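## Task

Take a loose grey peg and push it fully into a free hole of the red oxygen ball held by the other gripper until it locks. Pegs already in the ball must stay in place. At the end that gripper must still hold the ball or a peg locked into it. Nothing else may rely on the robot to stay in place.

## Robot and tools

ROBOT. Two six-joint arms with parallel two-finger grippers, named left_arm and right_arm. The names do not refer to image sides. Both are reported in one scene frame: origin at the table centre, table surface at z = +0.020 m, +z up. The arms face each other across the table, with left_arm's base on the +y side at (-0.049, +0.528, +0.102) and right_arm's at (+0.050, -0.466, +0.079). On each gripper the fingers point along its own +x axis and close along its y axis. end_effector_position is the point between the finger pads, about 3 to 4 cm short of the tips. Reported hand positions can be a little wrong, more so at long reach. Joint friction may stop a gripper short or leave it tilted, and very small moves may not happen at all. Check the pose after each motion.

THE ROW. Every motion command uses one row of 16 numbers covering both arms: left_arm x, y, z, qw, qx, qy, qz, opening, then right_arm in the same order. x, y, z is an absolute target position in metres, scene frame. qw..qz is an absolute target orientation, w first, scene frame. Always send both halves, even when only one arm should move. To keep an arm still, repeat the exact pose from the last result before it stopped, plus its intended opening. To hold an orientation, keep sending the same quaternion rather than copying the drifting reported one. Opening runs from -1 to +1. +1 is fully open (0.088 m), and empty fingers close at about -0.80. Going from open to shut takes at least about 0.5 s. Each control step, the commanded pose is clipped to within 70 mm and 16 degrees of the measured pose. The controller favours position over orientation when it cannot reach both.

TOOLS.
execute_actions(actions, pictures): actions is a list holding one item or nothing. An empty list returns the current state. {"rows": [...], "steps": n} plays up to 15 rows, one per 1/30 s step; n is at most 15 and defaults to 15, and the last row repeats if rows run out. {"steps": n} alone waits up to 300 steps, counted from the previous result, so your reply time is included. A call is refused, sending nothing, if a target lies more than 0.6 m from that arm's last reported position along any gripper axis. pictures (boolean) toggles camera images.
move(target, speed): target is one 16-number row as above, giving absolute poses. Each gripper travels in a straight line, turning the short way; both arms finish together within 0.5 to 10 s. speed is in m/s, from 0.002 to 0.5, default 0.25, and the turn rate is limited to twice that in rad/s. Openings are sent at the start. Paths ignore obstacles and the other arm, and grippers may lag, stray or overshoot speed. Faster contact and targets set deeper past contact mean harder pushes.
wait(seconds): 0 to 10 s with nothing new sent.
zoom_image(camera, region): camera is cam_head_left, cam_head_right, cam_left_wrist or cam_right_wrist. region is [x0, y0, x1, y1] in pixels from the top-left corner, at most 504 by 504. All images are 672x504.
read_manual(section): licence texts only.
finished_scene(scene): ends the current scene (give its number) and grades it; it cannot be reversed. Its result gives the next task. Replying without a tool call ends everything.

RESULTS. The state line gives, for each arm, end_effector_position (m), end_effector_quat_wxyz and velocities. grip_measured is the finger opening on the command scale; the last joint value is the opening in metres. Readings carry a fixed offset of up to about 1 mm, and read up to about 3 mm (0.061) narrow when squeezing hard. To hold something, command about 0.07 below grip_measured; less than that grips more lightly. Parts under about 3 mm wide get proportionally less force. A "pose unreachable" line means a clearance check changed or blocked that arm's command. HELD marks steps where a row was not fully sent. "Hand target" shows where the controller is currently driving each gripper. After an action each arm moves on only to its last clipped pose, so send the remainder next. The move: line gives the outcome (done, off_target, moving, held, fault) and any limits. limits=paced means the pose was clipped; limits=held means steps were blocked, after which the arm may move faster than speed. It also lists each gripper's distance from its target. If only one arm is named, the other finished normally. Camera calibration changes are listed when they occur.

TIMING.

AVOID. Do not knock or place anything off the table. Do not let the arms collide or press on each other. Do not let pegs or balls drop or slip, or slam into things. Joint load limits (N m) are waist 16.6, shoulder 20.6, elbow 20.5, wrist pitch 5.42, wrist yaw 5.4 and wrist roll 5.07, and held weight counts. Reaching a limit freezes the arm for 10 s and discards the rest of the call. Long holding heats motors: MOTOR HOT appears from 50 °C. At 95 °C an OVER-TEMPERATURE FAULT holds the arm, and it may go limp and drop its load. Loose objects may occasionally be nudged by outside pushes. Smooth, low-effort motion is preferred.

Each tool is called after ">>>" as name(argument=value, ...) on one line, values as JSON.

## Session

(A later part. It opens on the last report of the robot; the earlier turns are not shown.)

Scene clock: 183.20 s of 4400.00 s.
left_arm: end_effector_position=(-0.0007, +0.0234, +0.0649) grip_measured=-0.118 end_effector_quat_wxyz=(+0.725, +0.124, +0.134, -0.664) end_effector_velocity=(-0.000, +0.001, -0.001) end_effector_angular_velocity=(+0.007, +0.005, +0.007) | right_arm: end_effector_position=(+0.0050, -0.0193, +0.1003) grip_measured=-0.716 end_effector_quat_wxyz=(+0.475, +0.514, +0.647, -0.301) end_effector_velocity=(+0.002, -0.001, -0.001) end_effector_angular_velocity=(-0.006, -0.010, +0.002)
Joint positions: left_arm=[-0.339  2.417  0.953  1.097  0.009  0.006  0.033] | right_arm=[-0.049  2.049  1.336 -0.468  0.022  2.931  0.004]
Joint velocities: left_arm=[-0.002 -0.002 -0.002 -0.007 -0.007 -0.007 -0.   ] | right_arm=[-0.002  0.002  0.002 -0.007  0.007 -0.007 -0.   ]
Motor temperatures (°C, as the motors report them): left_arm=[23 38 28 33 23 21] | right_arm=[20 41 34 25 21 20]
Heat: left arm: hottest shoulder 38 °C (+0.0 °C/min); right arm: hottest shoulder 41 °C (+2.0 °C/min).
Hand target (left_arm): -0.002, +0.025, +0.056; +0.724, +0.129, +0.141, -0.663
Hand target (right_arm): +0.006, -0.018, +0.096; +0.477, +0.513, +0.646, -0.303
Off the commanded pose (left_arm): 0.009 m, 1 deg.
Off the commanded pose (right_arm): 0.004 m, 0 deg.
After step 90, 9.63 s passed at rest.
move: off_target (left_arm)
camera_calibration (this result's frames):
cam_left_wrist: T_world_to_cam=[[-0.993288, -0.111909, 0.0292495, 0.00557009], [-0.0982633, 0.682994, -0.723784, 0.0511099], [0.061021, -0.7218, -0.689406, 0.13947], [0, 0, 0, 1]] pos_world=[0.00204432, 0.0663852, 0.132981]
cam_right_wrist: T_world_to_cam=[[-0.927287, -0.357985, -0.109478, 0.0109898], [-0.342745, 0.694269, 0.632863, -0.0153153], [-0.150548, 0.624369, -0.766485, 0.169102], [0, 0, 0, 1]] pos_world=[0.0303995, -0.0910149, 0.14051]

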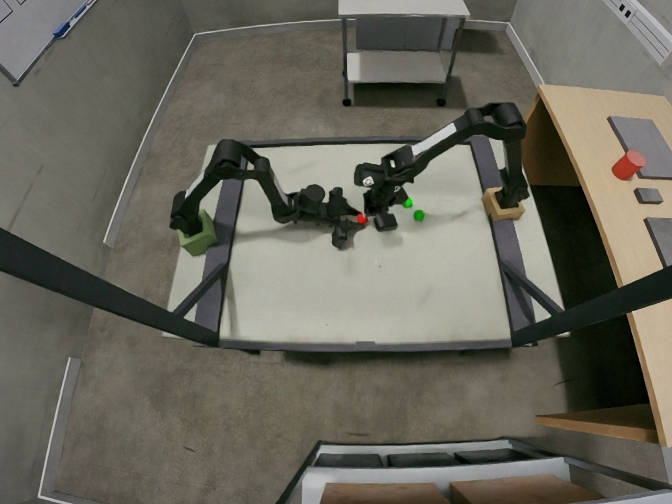

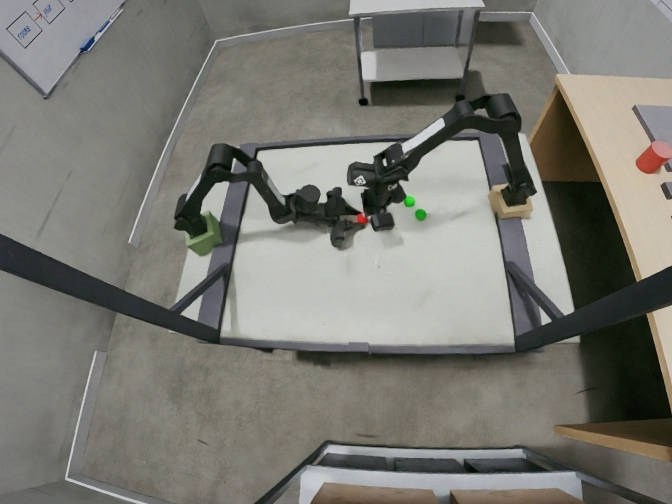

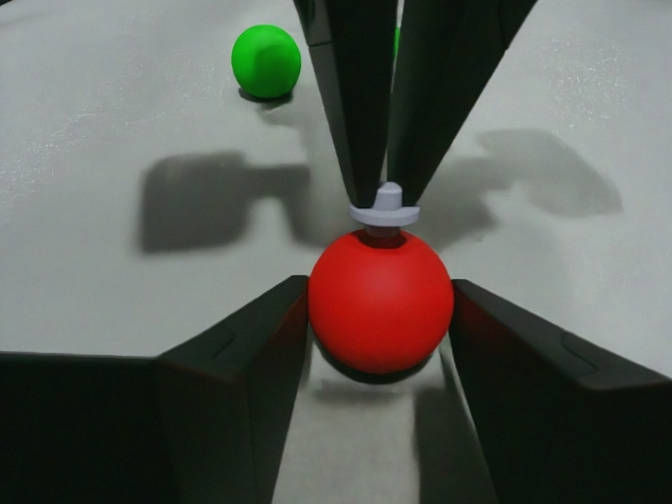

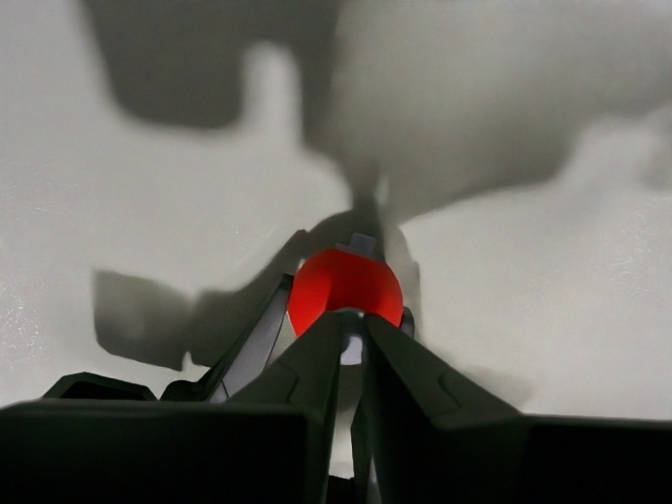

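>>> move(target=[-0.002, 0.0245, 0.056, 0.7237, 0.1289, 0.1407, -0.6632, -0.19, 0.0053, -0.016, 0.0926, 0.4767, 0.5128, 0.6464, -0.3031, -0.78], speed=0.01)

>>> zoom_image(camera="cam_left_wrist", region=[320, 160, 440, 280])

>>> zoom_image(camera="cam_right_wrist", region=[290, 250, 410, 350])

Scene clock: 191.77 s of 4400.00 s.
left_arm: end_effector_position=(-0.0007, +0.0235, +0.0647) grip_measured=-0.118 end_effector_quat_wxyz=(+0.725, +0.124, +0.134, -0.664) end_effector_velocity=(-0.001, +0.001, -0.001) end_effector_angular_velocity=(+0.007, -0.000, +0.016) | right_arm: end_effector_position=(+0.0048, -0.0176, +0.0969) grip_measured=-0.716 end_effector_quat_wxyz=(+0.475, +0.515, +0.647, -0.301) end_effector_velocity=(+0.001, -0.007, -0.005) end_effector_angular_velocity=(-0.032, -0.005, +0.021)
Joint positions: left_arm=[-0.339  2.417  0.953  1.097  0.009  0.006  0.033] | right_arm=[-0.049  2.06   1.337 -0.458  0.022  2.931  0.004]
Joint velocities: left_arm=[-0.007 -0.002 -0.002 -0.007 -0.022 -0.007  0.   ] | right_arm=[-0.002  0.002 -0.007 -0.022 -0.007 -0.022 -0.   ]
Motor temperatures (°C, as the motors report them): left_arm=[23 38 28 33 23 21] | right_arm=[20 41 34 25 21 20]
Heat: left arm: hottest shoulder 38 °C (+0.0 °C/min); right arm: hottest shoulder 41 °C (+2.0 °C/min).
Hand target (left_arm): -0.002, +0.025, +0.056; +0.724, +0.129, +0.141, -0.663
Hand target (right_arm): +0.005, -0.016, +0.092; +0.477, +0.513, +0.646, -0.303
Off the commanded pose (left_arm): 0.009 m, 1 deg.
Off the commanded pose (right_arm): 0.005 m, 0 deg.
After step 90, 4.43 s passed at rest.
move: off_target (left_arm)
camera_calibration (this result's frames):
cam_left_wrist: T_world_to_cam=[[-0.993287, -0.111921, 0.0292439, 0.00557693], [-0.0982902, 0.683269, -0.723521, 0.050915], [0.0609954, -0.721538, -0.689683, 0.139393], [0, 0, 0, 1]] pos_world=[0.00204163, 0.0664127, 0.132812]
cam_right_wrist: T_world_to_cam=[[-0.927296, -0.357902, -0.109674, 0.0110738], [-0.342693, 0.693789, 0.633418, -0.0144801], [-0.150611, 0.62495, -0.765998, 0.165433], [0, 0, 0, 1]] pos_world=[0.0302225, -0.0893776, 0.137108]

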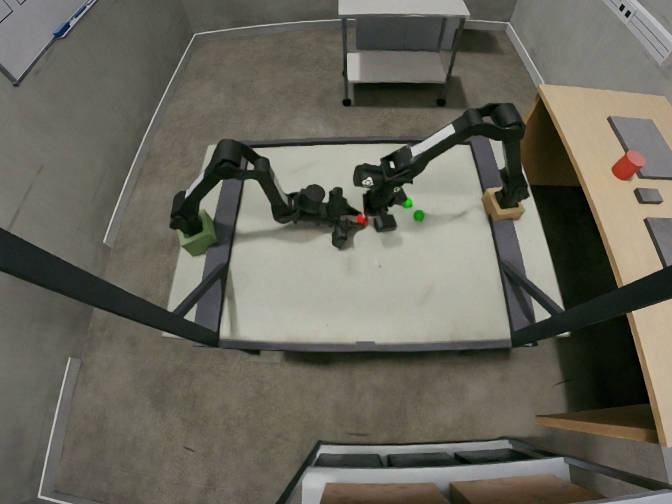

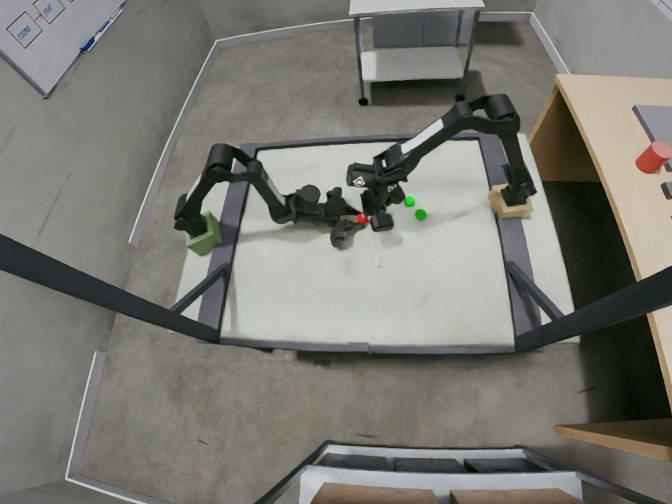

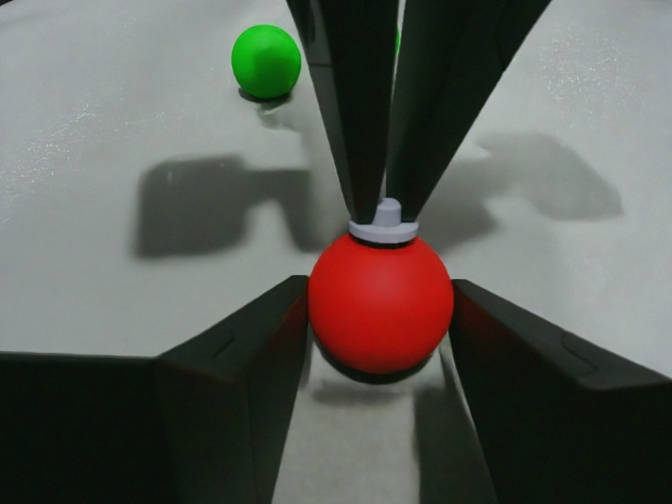

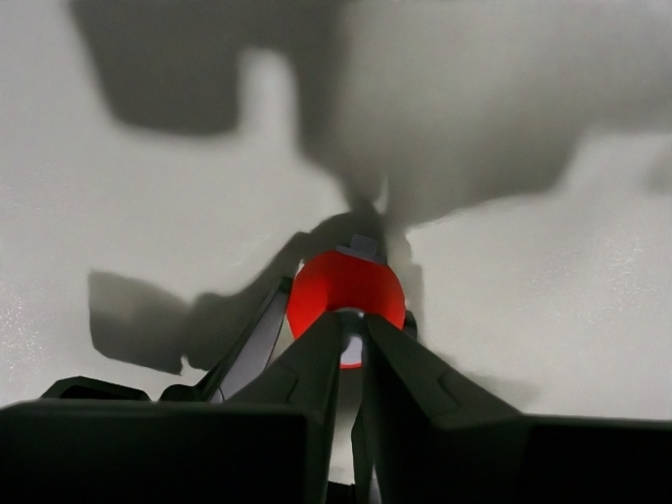

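Region (320, 160, 440, 280) of cam_left_wrist's 672x504 image, scaled by 4.200, with more detail than that image has.

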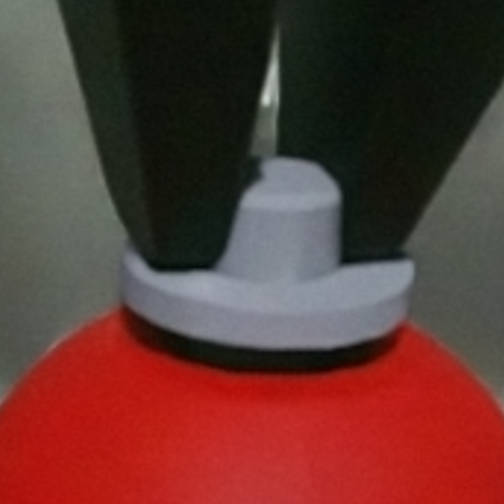

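Region (290, 250, 410, 350) of cam_right_wrist's 672x504 image, scaled by 4.200, with more detail than that image has.

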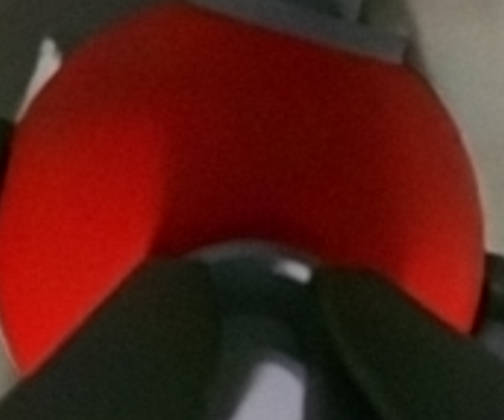

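>>> move(target=[-0.002, 0.0245, 0.056, 0.7237, 0.1289, 0.1407, -0.6632, -0.19, 0.0068, -0.0316, 0.0597, 0.4991, 0.4931, 0.6322, -0.3288, -0.68], speed=0.02)

>>> zoom_image(camera="cam_left_wrist", region=[320, 170, 440, 290])

Scene clock: 207.63 s of 4400.00 s.
left_arm: end_effector_position=(-0.0007, +0.0234, +0.0648) grip_measured=-0.118 end_effector_quat_wxyz=(+0.725, +0.124, +0.134, -0.664) end_effector_velocity=(+0.002, +0.001, -0.001) end_effector_angular_velocity=(+0.007, +0.005, +0.012) | right_arm: end_effector_position=(+0.0050, -0.0181, +0.0900) grip_measured=-0.676 end_effector_quat_wxyz=(+0.477, +0.512, +0.646, -0.305) end_effector_velocity=(-0.000, +0.002, +0.002) end_effector_angular_velocity=(+0.012, +0.005, +0.007)
Joint positions: left_arm=[-0.339  2.417  0.953  1.097  0.009  0.006  0.033] | right_arm=[-0.05   2.077  1.337 -0.452  0.019  2.931  0.006]
Joint velocities: left_arm=[ 0.002 -0.002 -0.002 -0.007 -0.007 -0.007  0.   ] | right_arm=[-0.002 -0.002  0.002  0.007 -0.007 -0.007 -0.   ]
Motor temperatures (°C, as the motors report them): left_arm=[23 39 28 33 23 21] | right_arm=[20 41 34 25 21 20]
Heat: left arm: hottest shoulder 39 °C (+1.0 °C/min); right arm: hottest shoulder 41 °C (+1.0 °C/min).
Hand target (left_arm): -0.002, +0.025, +0.056; +0.724, +0.129, +0.141, -0.663
Hand target (right_arm): +0.007, -0.033, +0.061; +0.499, +0.493, +0.632, -0.329
Off the commanded pose (left_arm): 0.009 m, 1 deg.
Off the commanded pose (right_arm): 0.033 m, 5 deg.
After step 90, 10.40 s passed at rest.
move: off_target (left_arm, right_arm)
camera_calibration (this result's frames):
cam_left_wrist: T_world_to_cam=[[-0.993288, -0.111909, 0.0292495, 0.0055736], [-0.0982633, 0.682994, -0.723784, 0.0510153], [0.061021, -0.7218, -0.689406, 0.139413], [0, 0, 0, 1]] pos_world=[0.002042, 0.0664088, 0.132873]
cam_right_wrist: T_world_to_cam=[[-0.927466, -0.35915, -0.104012, 0.00970252], [-0.341692, 0.701144, 0.625814, -0.00887321], [-0.151834, 0.615961, -0.773006, 0.160902], [0, 0, 0, 1]] pos_world=[0.0303972, -0.0894032, 0.13094]

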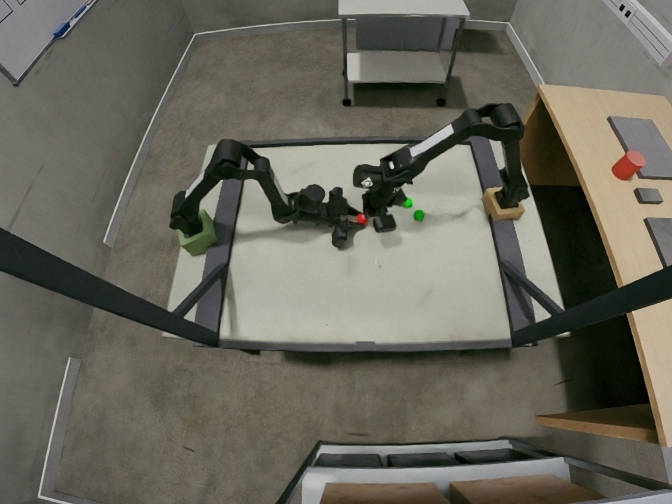

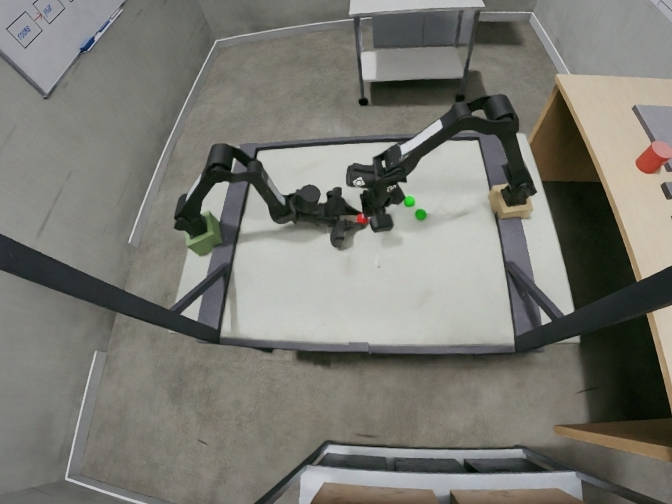

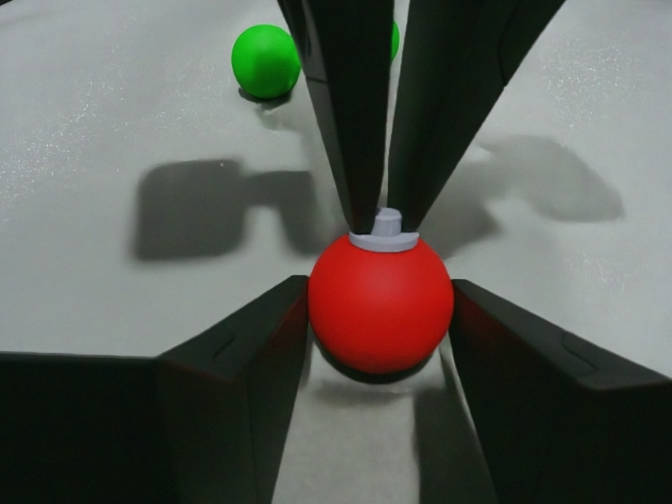

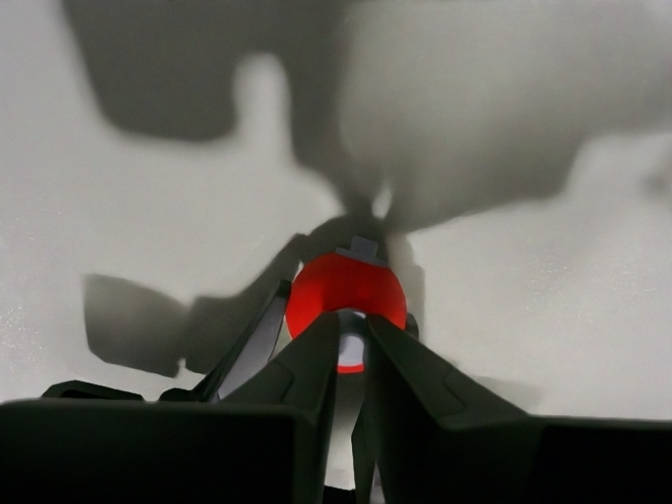

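Region (320, 170, 440, 290) of cam_left_wrist's 672x504 image, scaled by 4.200, with more detail than that image has.

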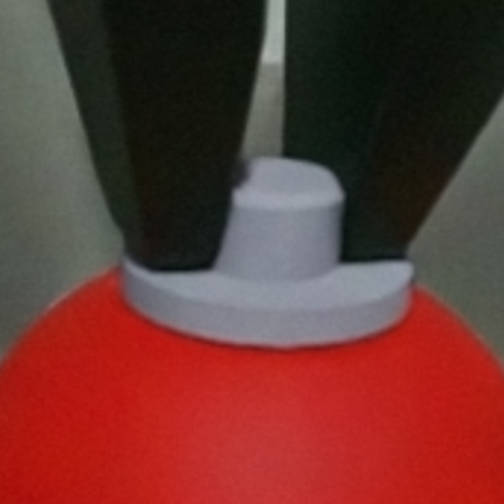

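>>> move(target=[-0.002, 0.0245, 0.06, 0.7237, 0.1289, 0.1407, -0.6632, -0.19, 0.005, -0.0185, 0.097, 0.4767, 0.5128, 0.6464, -0.3031, -0.6], speed=0.03)

>>> move(target=[-0.002, 0.0245, 0.06, 0.7237, 0.1289, 0.1407, -0.6632, -0.19, 0.006, -0.038, 0.15, 0.4767, 0.5128, 0.6464, -0.3031, -0.5], speed=0.08)

Scene clock: 212.70 s of 4400.00 s.
left_arm: end_effector_position=(-0.0007, +0.0237, +0.0640) grip_measured=-0.118 end_effector_quat_wxyz=(+0.725, +0.126, +0.135, -0.664) end_effector_velocity=(-0.001, +0.002, -0.002) end_effector_angular_velocity=(+0.012, +0.000, +0.016) | right_arm: end_effector_position=(+0.0051, -0.0192, +0.0930) grip_measured=-0.603 end_effector_quat_wxyz=(+0.478, +0.511, +0.645, -0.306) end_effector_velocity=(-0.002, -0.005, +0.001) end_effector_angular_velocity=(-0.019, +0.016, +0.012)
Joint positions: left_arm=[-0.339  2.417  0.954  1.092  0.009  0.006  0.033] | right_arm=[-0.05   2.069  1.339 -0.464  0.019  2.931  0.009]
Joint velocities: left_arm=[-0.007 -0.002 -0.007 -0.007 -0.022 -0.007  0.   ] | right_arm=[-0.002 -0.007 -0.002 -0.022 -0.022 -0.007 -0.   ]
Motor temperatures (°C, as the motors report them): left_arm=[23 39 28 33 23 21] | right_arm=[20 40 34 25 21 20]
Heat: left arm: hottest shoulder 39 °C (+1.0 °C/min); right arm: hottest shoulder 40 °C (+0.0 °C/min).
Hand target (left_arm): -0.002, +0.025, +0.060; +0.724, +0.129, +0.141, -0.663
Hand target (right_arm): +0.005, -0.018, +0.097; +0.477, +0.513, +0.646, -0.303
Off the commanded pose (left_arm): 0.004 m, 1 deg.
Off the commanded pose (right_arm): 0.004 m, 0 deg.
After step 90, 1.37 s passed at rest.
move: done
camera_calibration (this result's frames):
cam_left_wrist: T_world_to_cam=[[-0.993276, -0.112031, 0.0291879, 0.00560797], [-0.0985586, 0.686011, -0.720885, 0.0499986], [0.0607386, -0.718915, -0.69244, 0.139146], [0, 0, 0, 1]] pos_world=[0.00204652, 0.0663627, 0.13223]
cam_right_wrist: T_world_to_cam=[[-0.927441, -0.359386, -0.10342, 0.00966651], [-0.341844, 0.702566, 0.624134, -0.00975955], [-0.151645, 0.6142, -0.774443, 0.164057], [0, 0, 0, 1]] pos_world=[0.0305074, -0.0904331, 0.134144]

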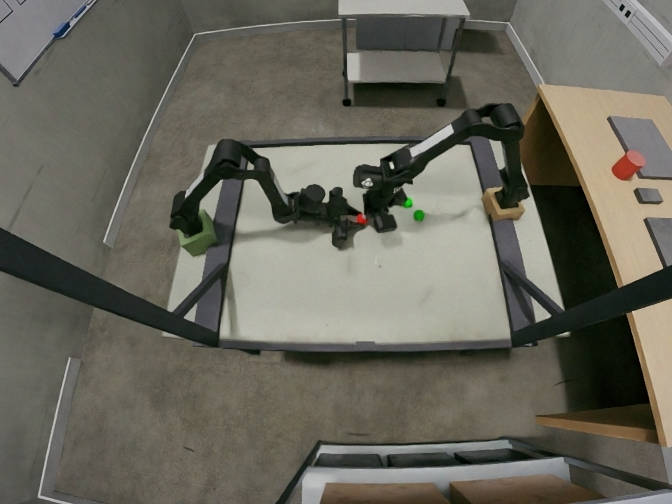

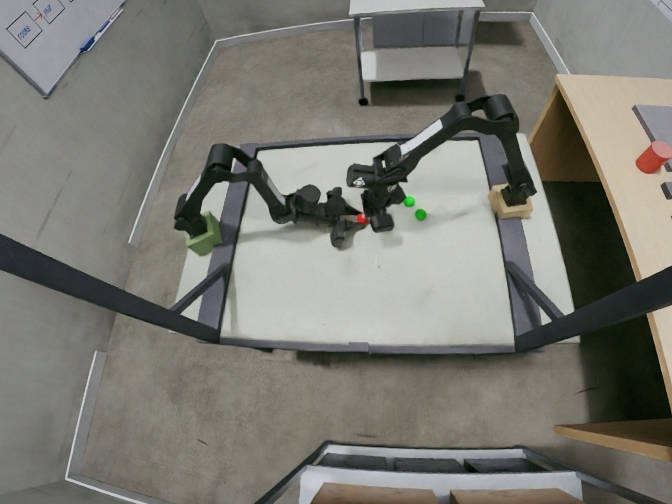

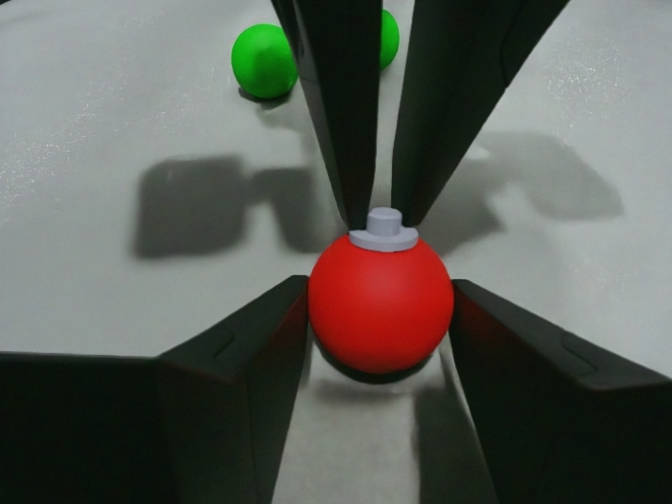

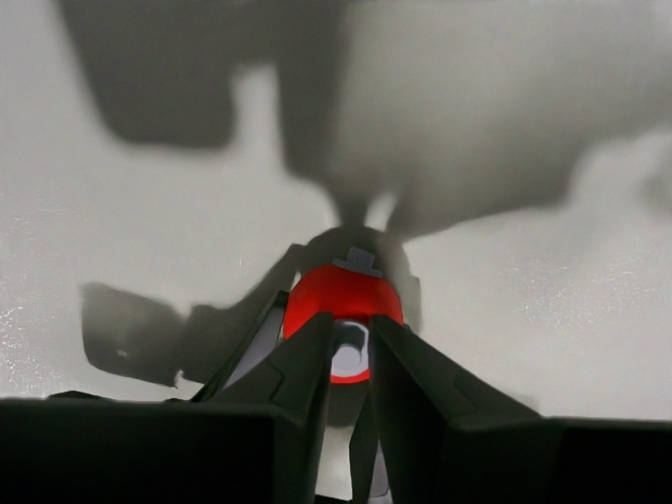

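Scene clock: 213.83 s of 4400.00 s.
left_arm: end_effector_position=(-0.0007, +0.0237, +0.0640) grip_measured=-0.118 end_effector_quat_wxyz=(+0.725, +0.126, +0.135, -0.664) end_effector_velocity=(+0.002, +0.001, -0.001) end_effector_angular_velocity=(+0.007, +0.005, +0.012) | right_arm: end_effector_position=(+0.0066, -0.0394, +0.1447) grip_measured=-0.503 end_effector_quat_wxyz=(+0.480, +0.509, +0.645, -0.307) end_effector_velocity=(+0.000, -0.002, -0.000) end_effector_angular_velocity=(-0.008, +0.009, -0.007)
Joint positions: left_arm=[-0.339  2.417  0.954  1.092  0.009  0.006  0.033] | right_arm=[-0.049  1.923  1.35  -0.627  0.019  2.931  0.014]
Joint velocities: left_arm=[ 0.002 -0.002 -0.002 -0.007 -0.007 -0.007 -0.   ] | right_arm=[-0.002 -0.002 -0.002 -0.007 -0.007  0.007 -0.   ]
Motor temperatures (°C, as the motors report them): left_arm=[23 39 28 33 23 21] | right_arm=[20 41 34 25 21 20]
Heat: left arm: hottest shoulder 39 °C (+1.0 °C/min); right arm: hottest shoulder 41 °C (+1.0 °C/min).
Hand target (left_arm): -0.002, +0.025, +0.060; +0.724, +0.129, +0.141, -0.663
Hand target (right_arm): +0.006, -0.038, +0.150; +0.477, +0.513, +0.647, -0.303
Off the commanded pose (left_arm): 0.004 m, 1 deg.
Off the commanded pose (right_arm): 0.006 m, 1 deg.
move: done
camera_calibration (this result's frames):
cam_left_wrist: T_world_to_cam=[[-0.99324, -0.112385, 0.0290496, 0.00568256], [-0.0987032, 0.685985, -0.72089, 0.0500014], [0.0610895, -0.718884, -0.692441, 0.139146], [0, 0, 0, 1]] pos_world=[0.0020791, 0.0663679, 0.13223]
cam_right_wrist: T_world_to_cam=[[-0.926828, -0.361385, -0.101938, 0.00884785], [-0.3433, 0.705583, 0.619918, -0.0265621], [-0.152103, 0.609553, -0.778017, 0.217035], [0, 0, 0, 1]] pos_world=[0.0320934, -0.110355, 0.186225]

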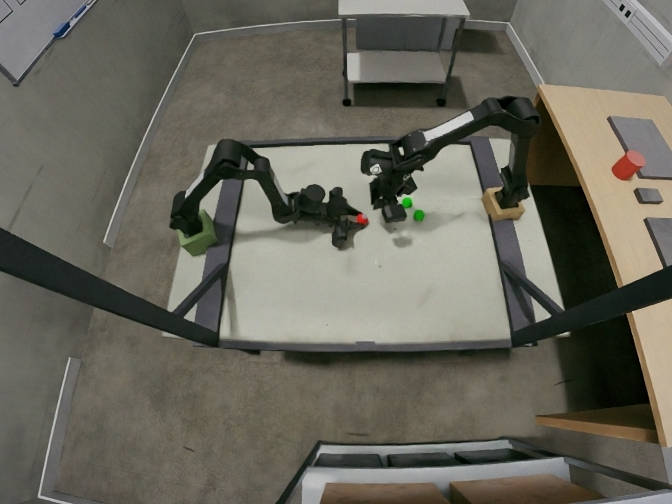

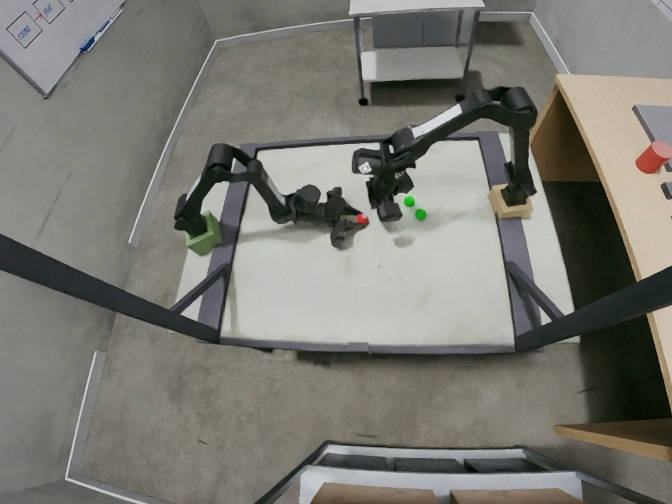

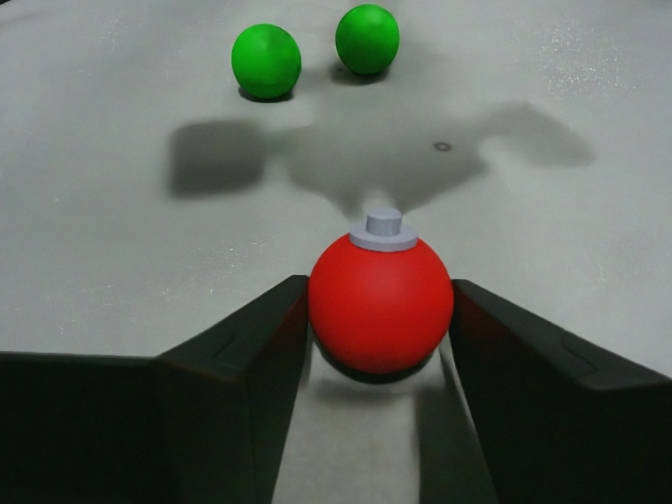

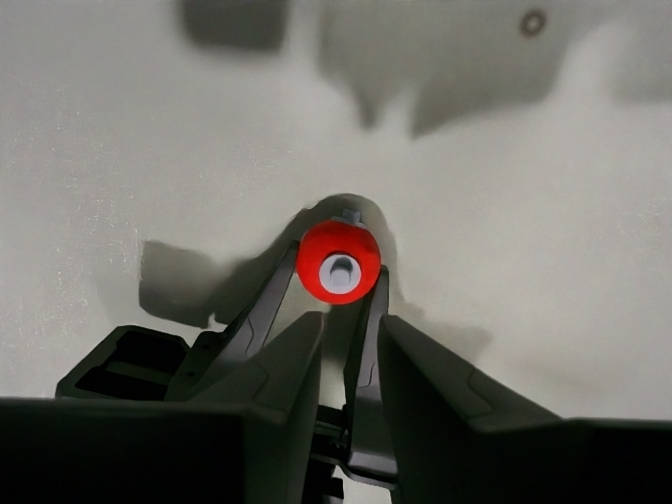

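The peg stayed seated after release. Next I lift the ball off the table, withdraw the right arm and check the seating.

>>> move(target=[-0.003, 0.045, 0.1, 0.7237, 0.1289, 0.1407, -0.6632, -0.19, 0.012, -0.1, 0.18, 0.4767, 0.5128, 0.6464, -0.3031, -0.5], speed=0.12)

>>> zoom_image(camera="cam_left_wrist", region=[320, 180, 440, 300])

>>> zoom_image(camera="cam_right_wrist", region=[250, 220, 430, 400])

Scene clock: 217.77 s of 4400.00 s.
left_arm: end_effector_position=(-0.0026, +0.0429, +0.0986) grip_measured=-0.118 end_effector_quat_wxyz=(+0.724, +0.129, +0.139, -0.663) end_effector_velocity=(-0.000, -0.000, +0.000) end_effector_angular_velocity=(+0.002, +0.004, +0.007) | right_arm: end_effector_position=(+0.0120, -0.0966, +0.1807) grip_measured=-0.503 end_effector_quat_wxyz=(+0.475, +0.513, +0.648, -0.303) end_effector_velocity=(-0.002, +0.001, +0.001) end_effector_angular_velocity=(+0.005, +0.024, -0.001)
Joint positions: left_arm=[-0.339  2.246  0.843  1.02   0.009  0.006  0.033] | right_arm=[-0.046  1.664  1.172 -0.693  0.02   2.934  0.014]
Joint velocities: left_arm=[-0.002 -0.002  0.002 -0.007 -0.007 -0.007 -0.   ] | right_arm=[-0.002 -0.002 -0.002  0.007 -0.022  0.007 -0.   ]
Motor temperatures (°C, as the motors report them): left_arm=[23 39 28 33 23 21] | right_arm=[20 42 34 25 21 20]
Heat: left arm: hottest shoulder 39 °C (+1.0 °C/min); right arm: hottest shoulder 42 °C (+2.0 °C/min).
Hand target (left_arm): -0.003, +0.045, +0.100; +0.724, +0.129, +0.141, -0.663
Hand target (right_arm): +0.012, -0.100, +0.180; +0.477, +0.513, +0.646, -0.303
Off the commanded pose (left_arm): 0.003 m, 0 deg.
Off the commanded pose (right_arm): 0.003 m, 0 deg.
move: done
camera_calibration (this result's frames):
cam_left_wrist: T_world_to_cam=[[-0.993209, -0.112704, 0.0288808, 0.00499931], [-0.0994759, 0.69388, -0.713186, 0.0604586], [0.0603391, -0.711216, -0.700379, 0.177556], [0, 0, 0, 1]] pos_world=[0.000265979, 0.0848929, 0.16733]
cam_right_wrist: T_world_to_cam=[[-0.927087, -0.359505, -0.106144, -0.00221644], [-0.342086, 0.695658, 0.631694, -0.00978469], [-0.153257, 0.621945, -0.767917, 0.280127], [0, 0, 0, 1]] pos_world=[0.0375294, -0.168213, 0.22106]

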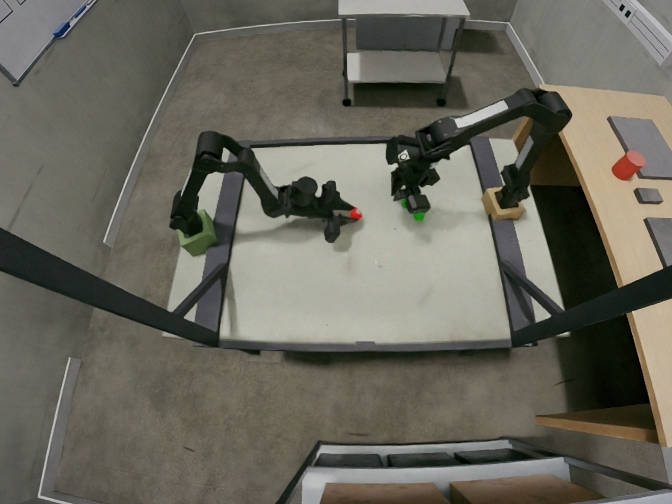

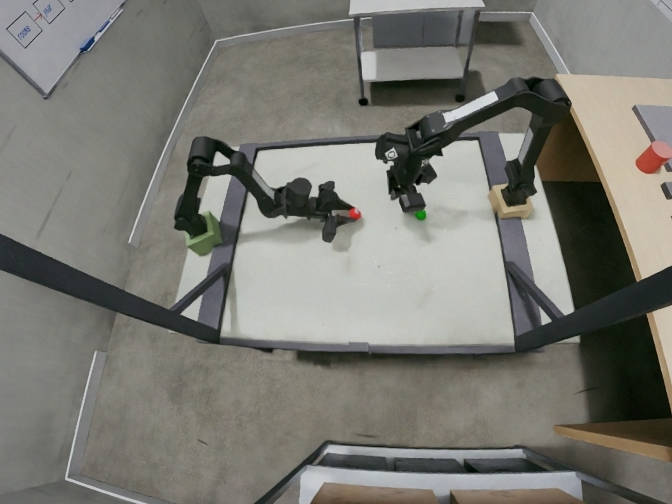

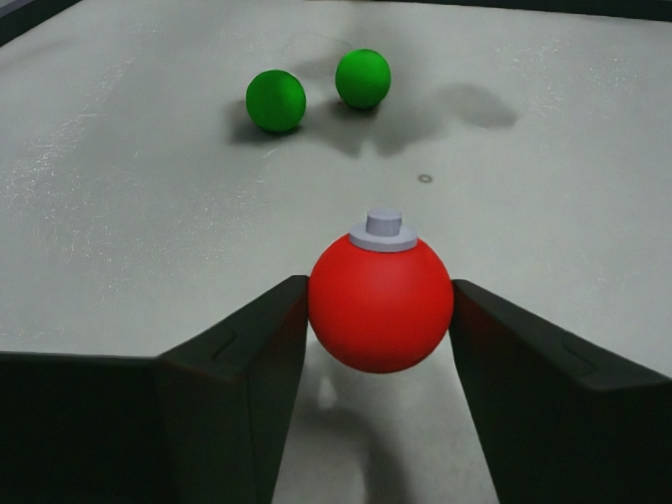

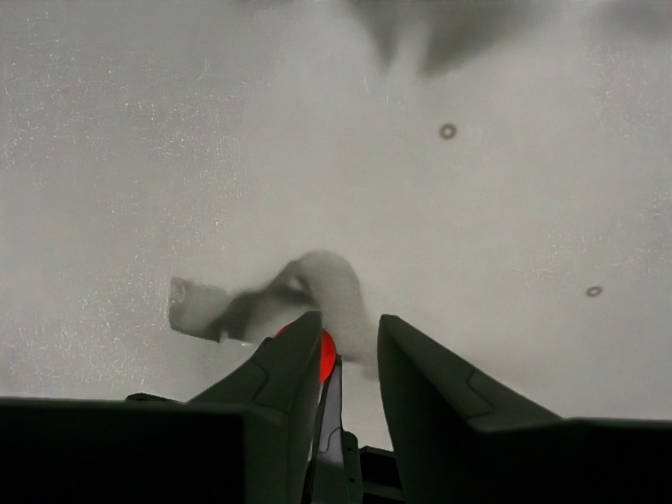

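Region (320, 180, 440, 300) of cam_left_wrist's 672x504 image, scaled by 4.200, with more detail than that image has.

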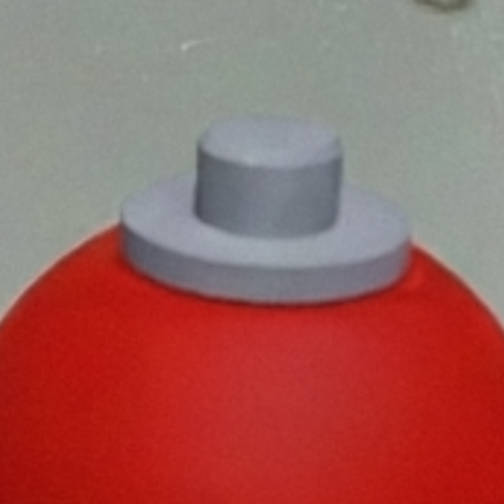

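Region (250, 220, 430, 400) of cam_right_wrist's 672x504 image, scaled by 2.800, with more detail than that image has.

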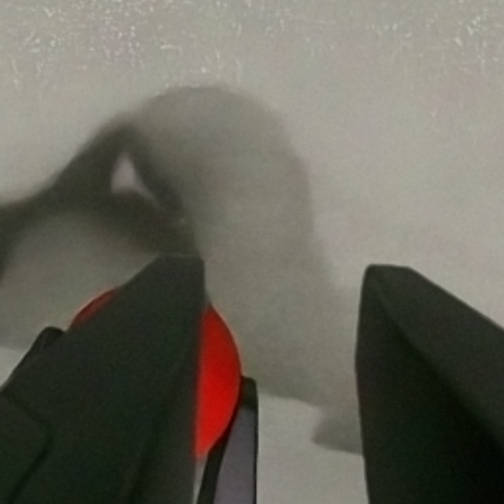

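The collar sits flush on the ball's flat. The original peg was still in place in the previous view, and the left gripper holds the ball off the table.

>>> finished_scene(scene=2)

The scene is finished: the task was done.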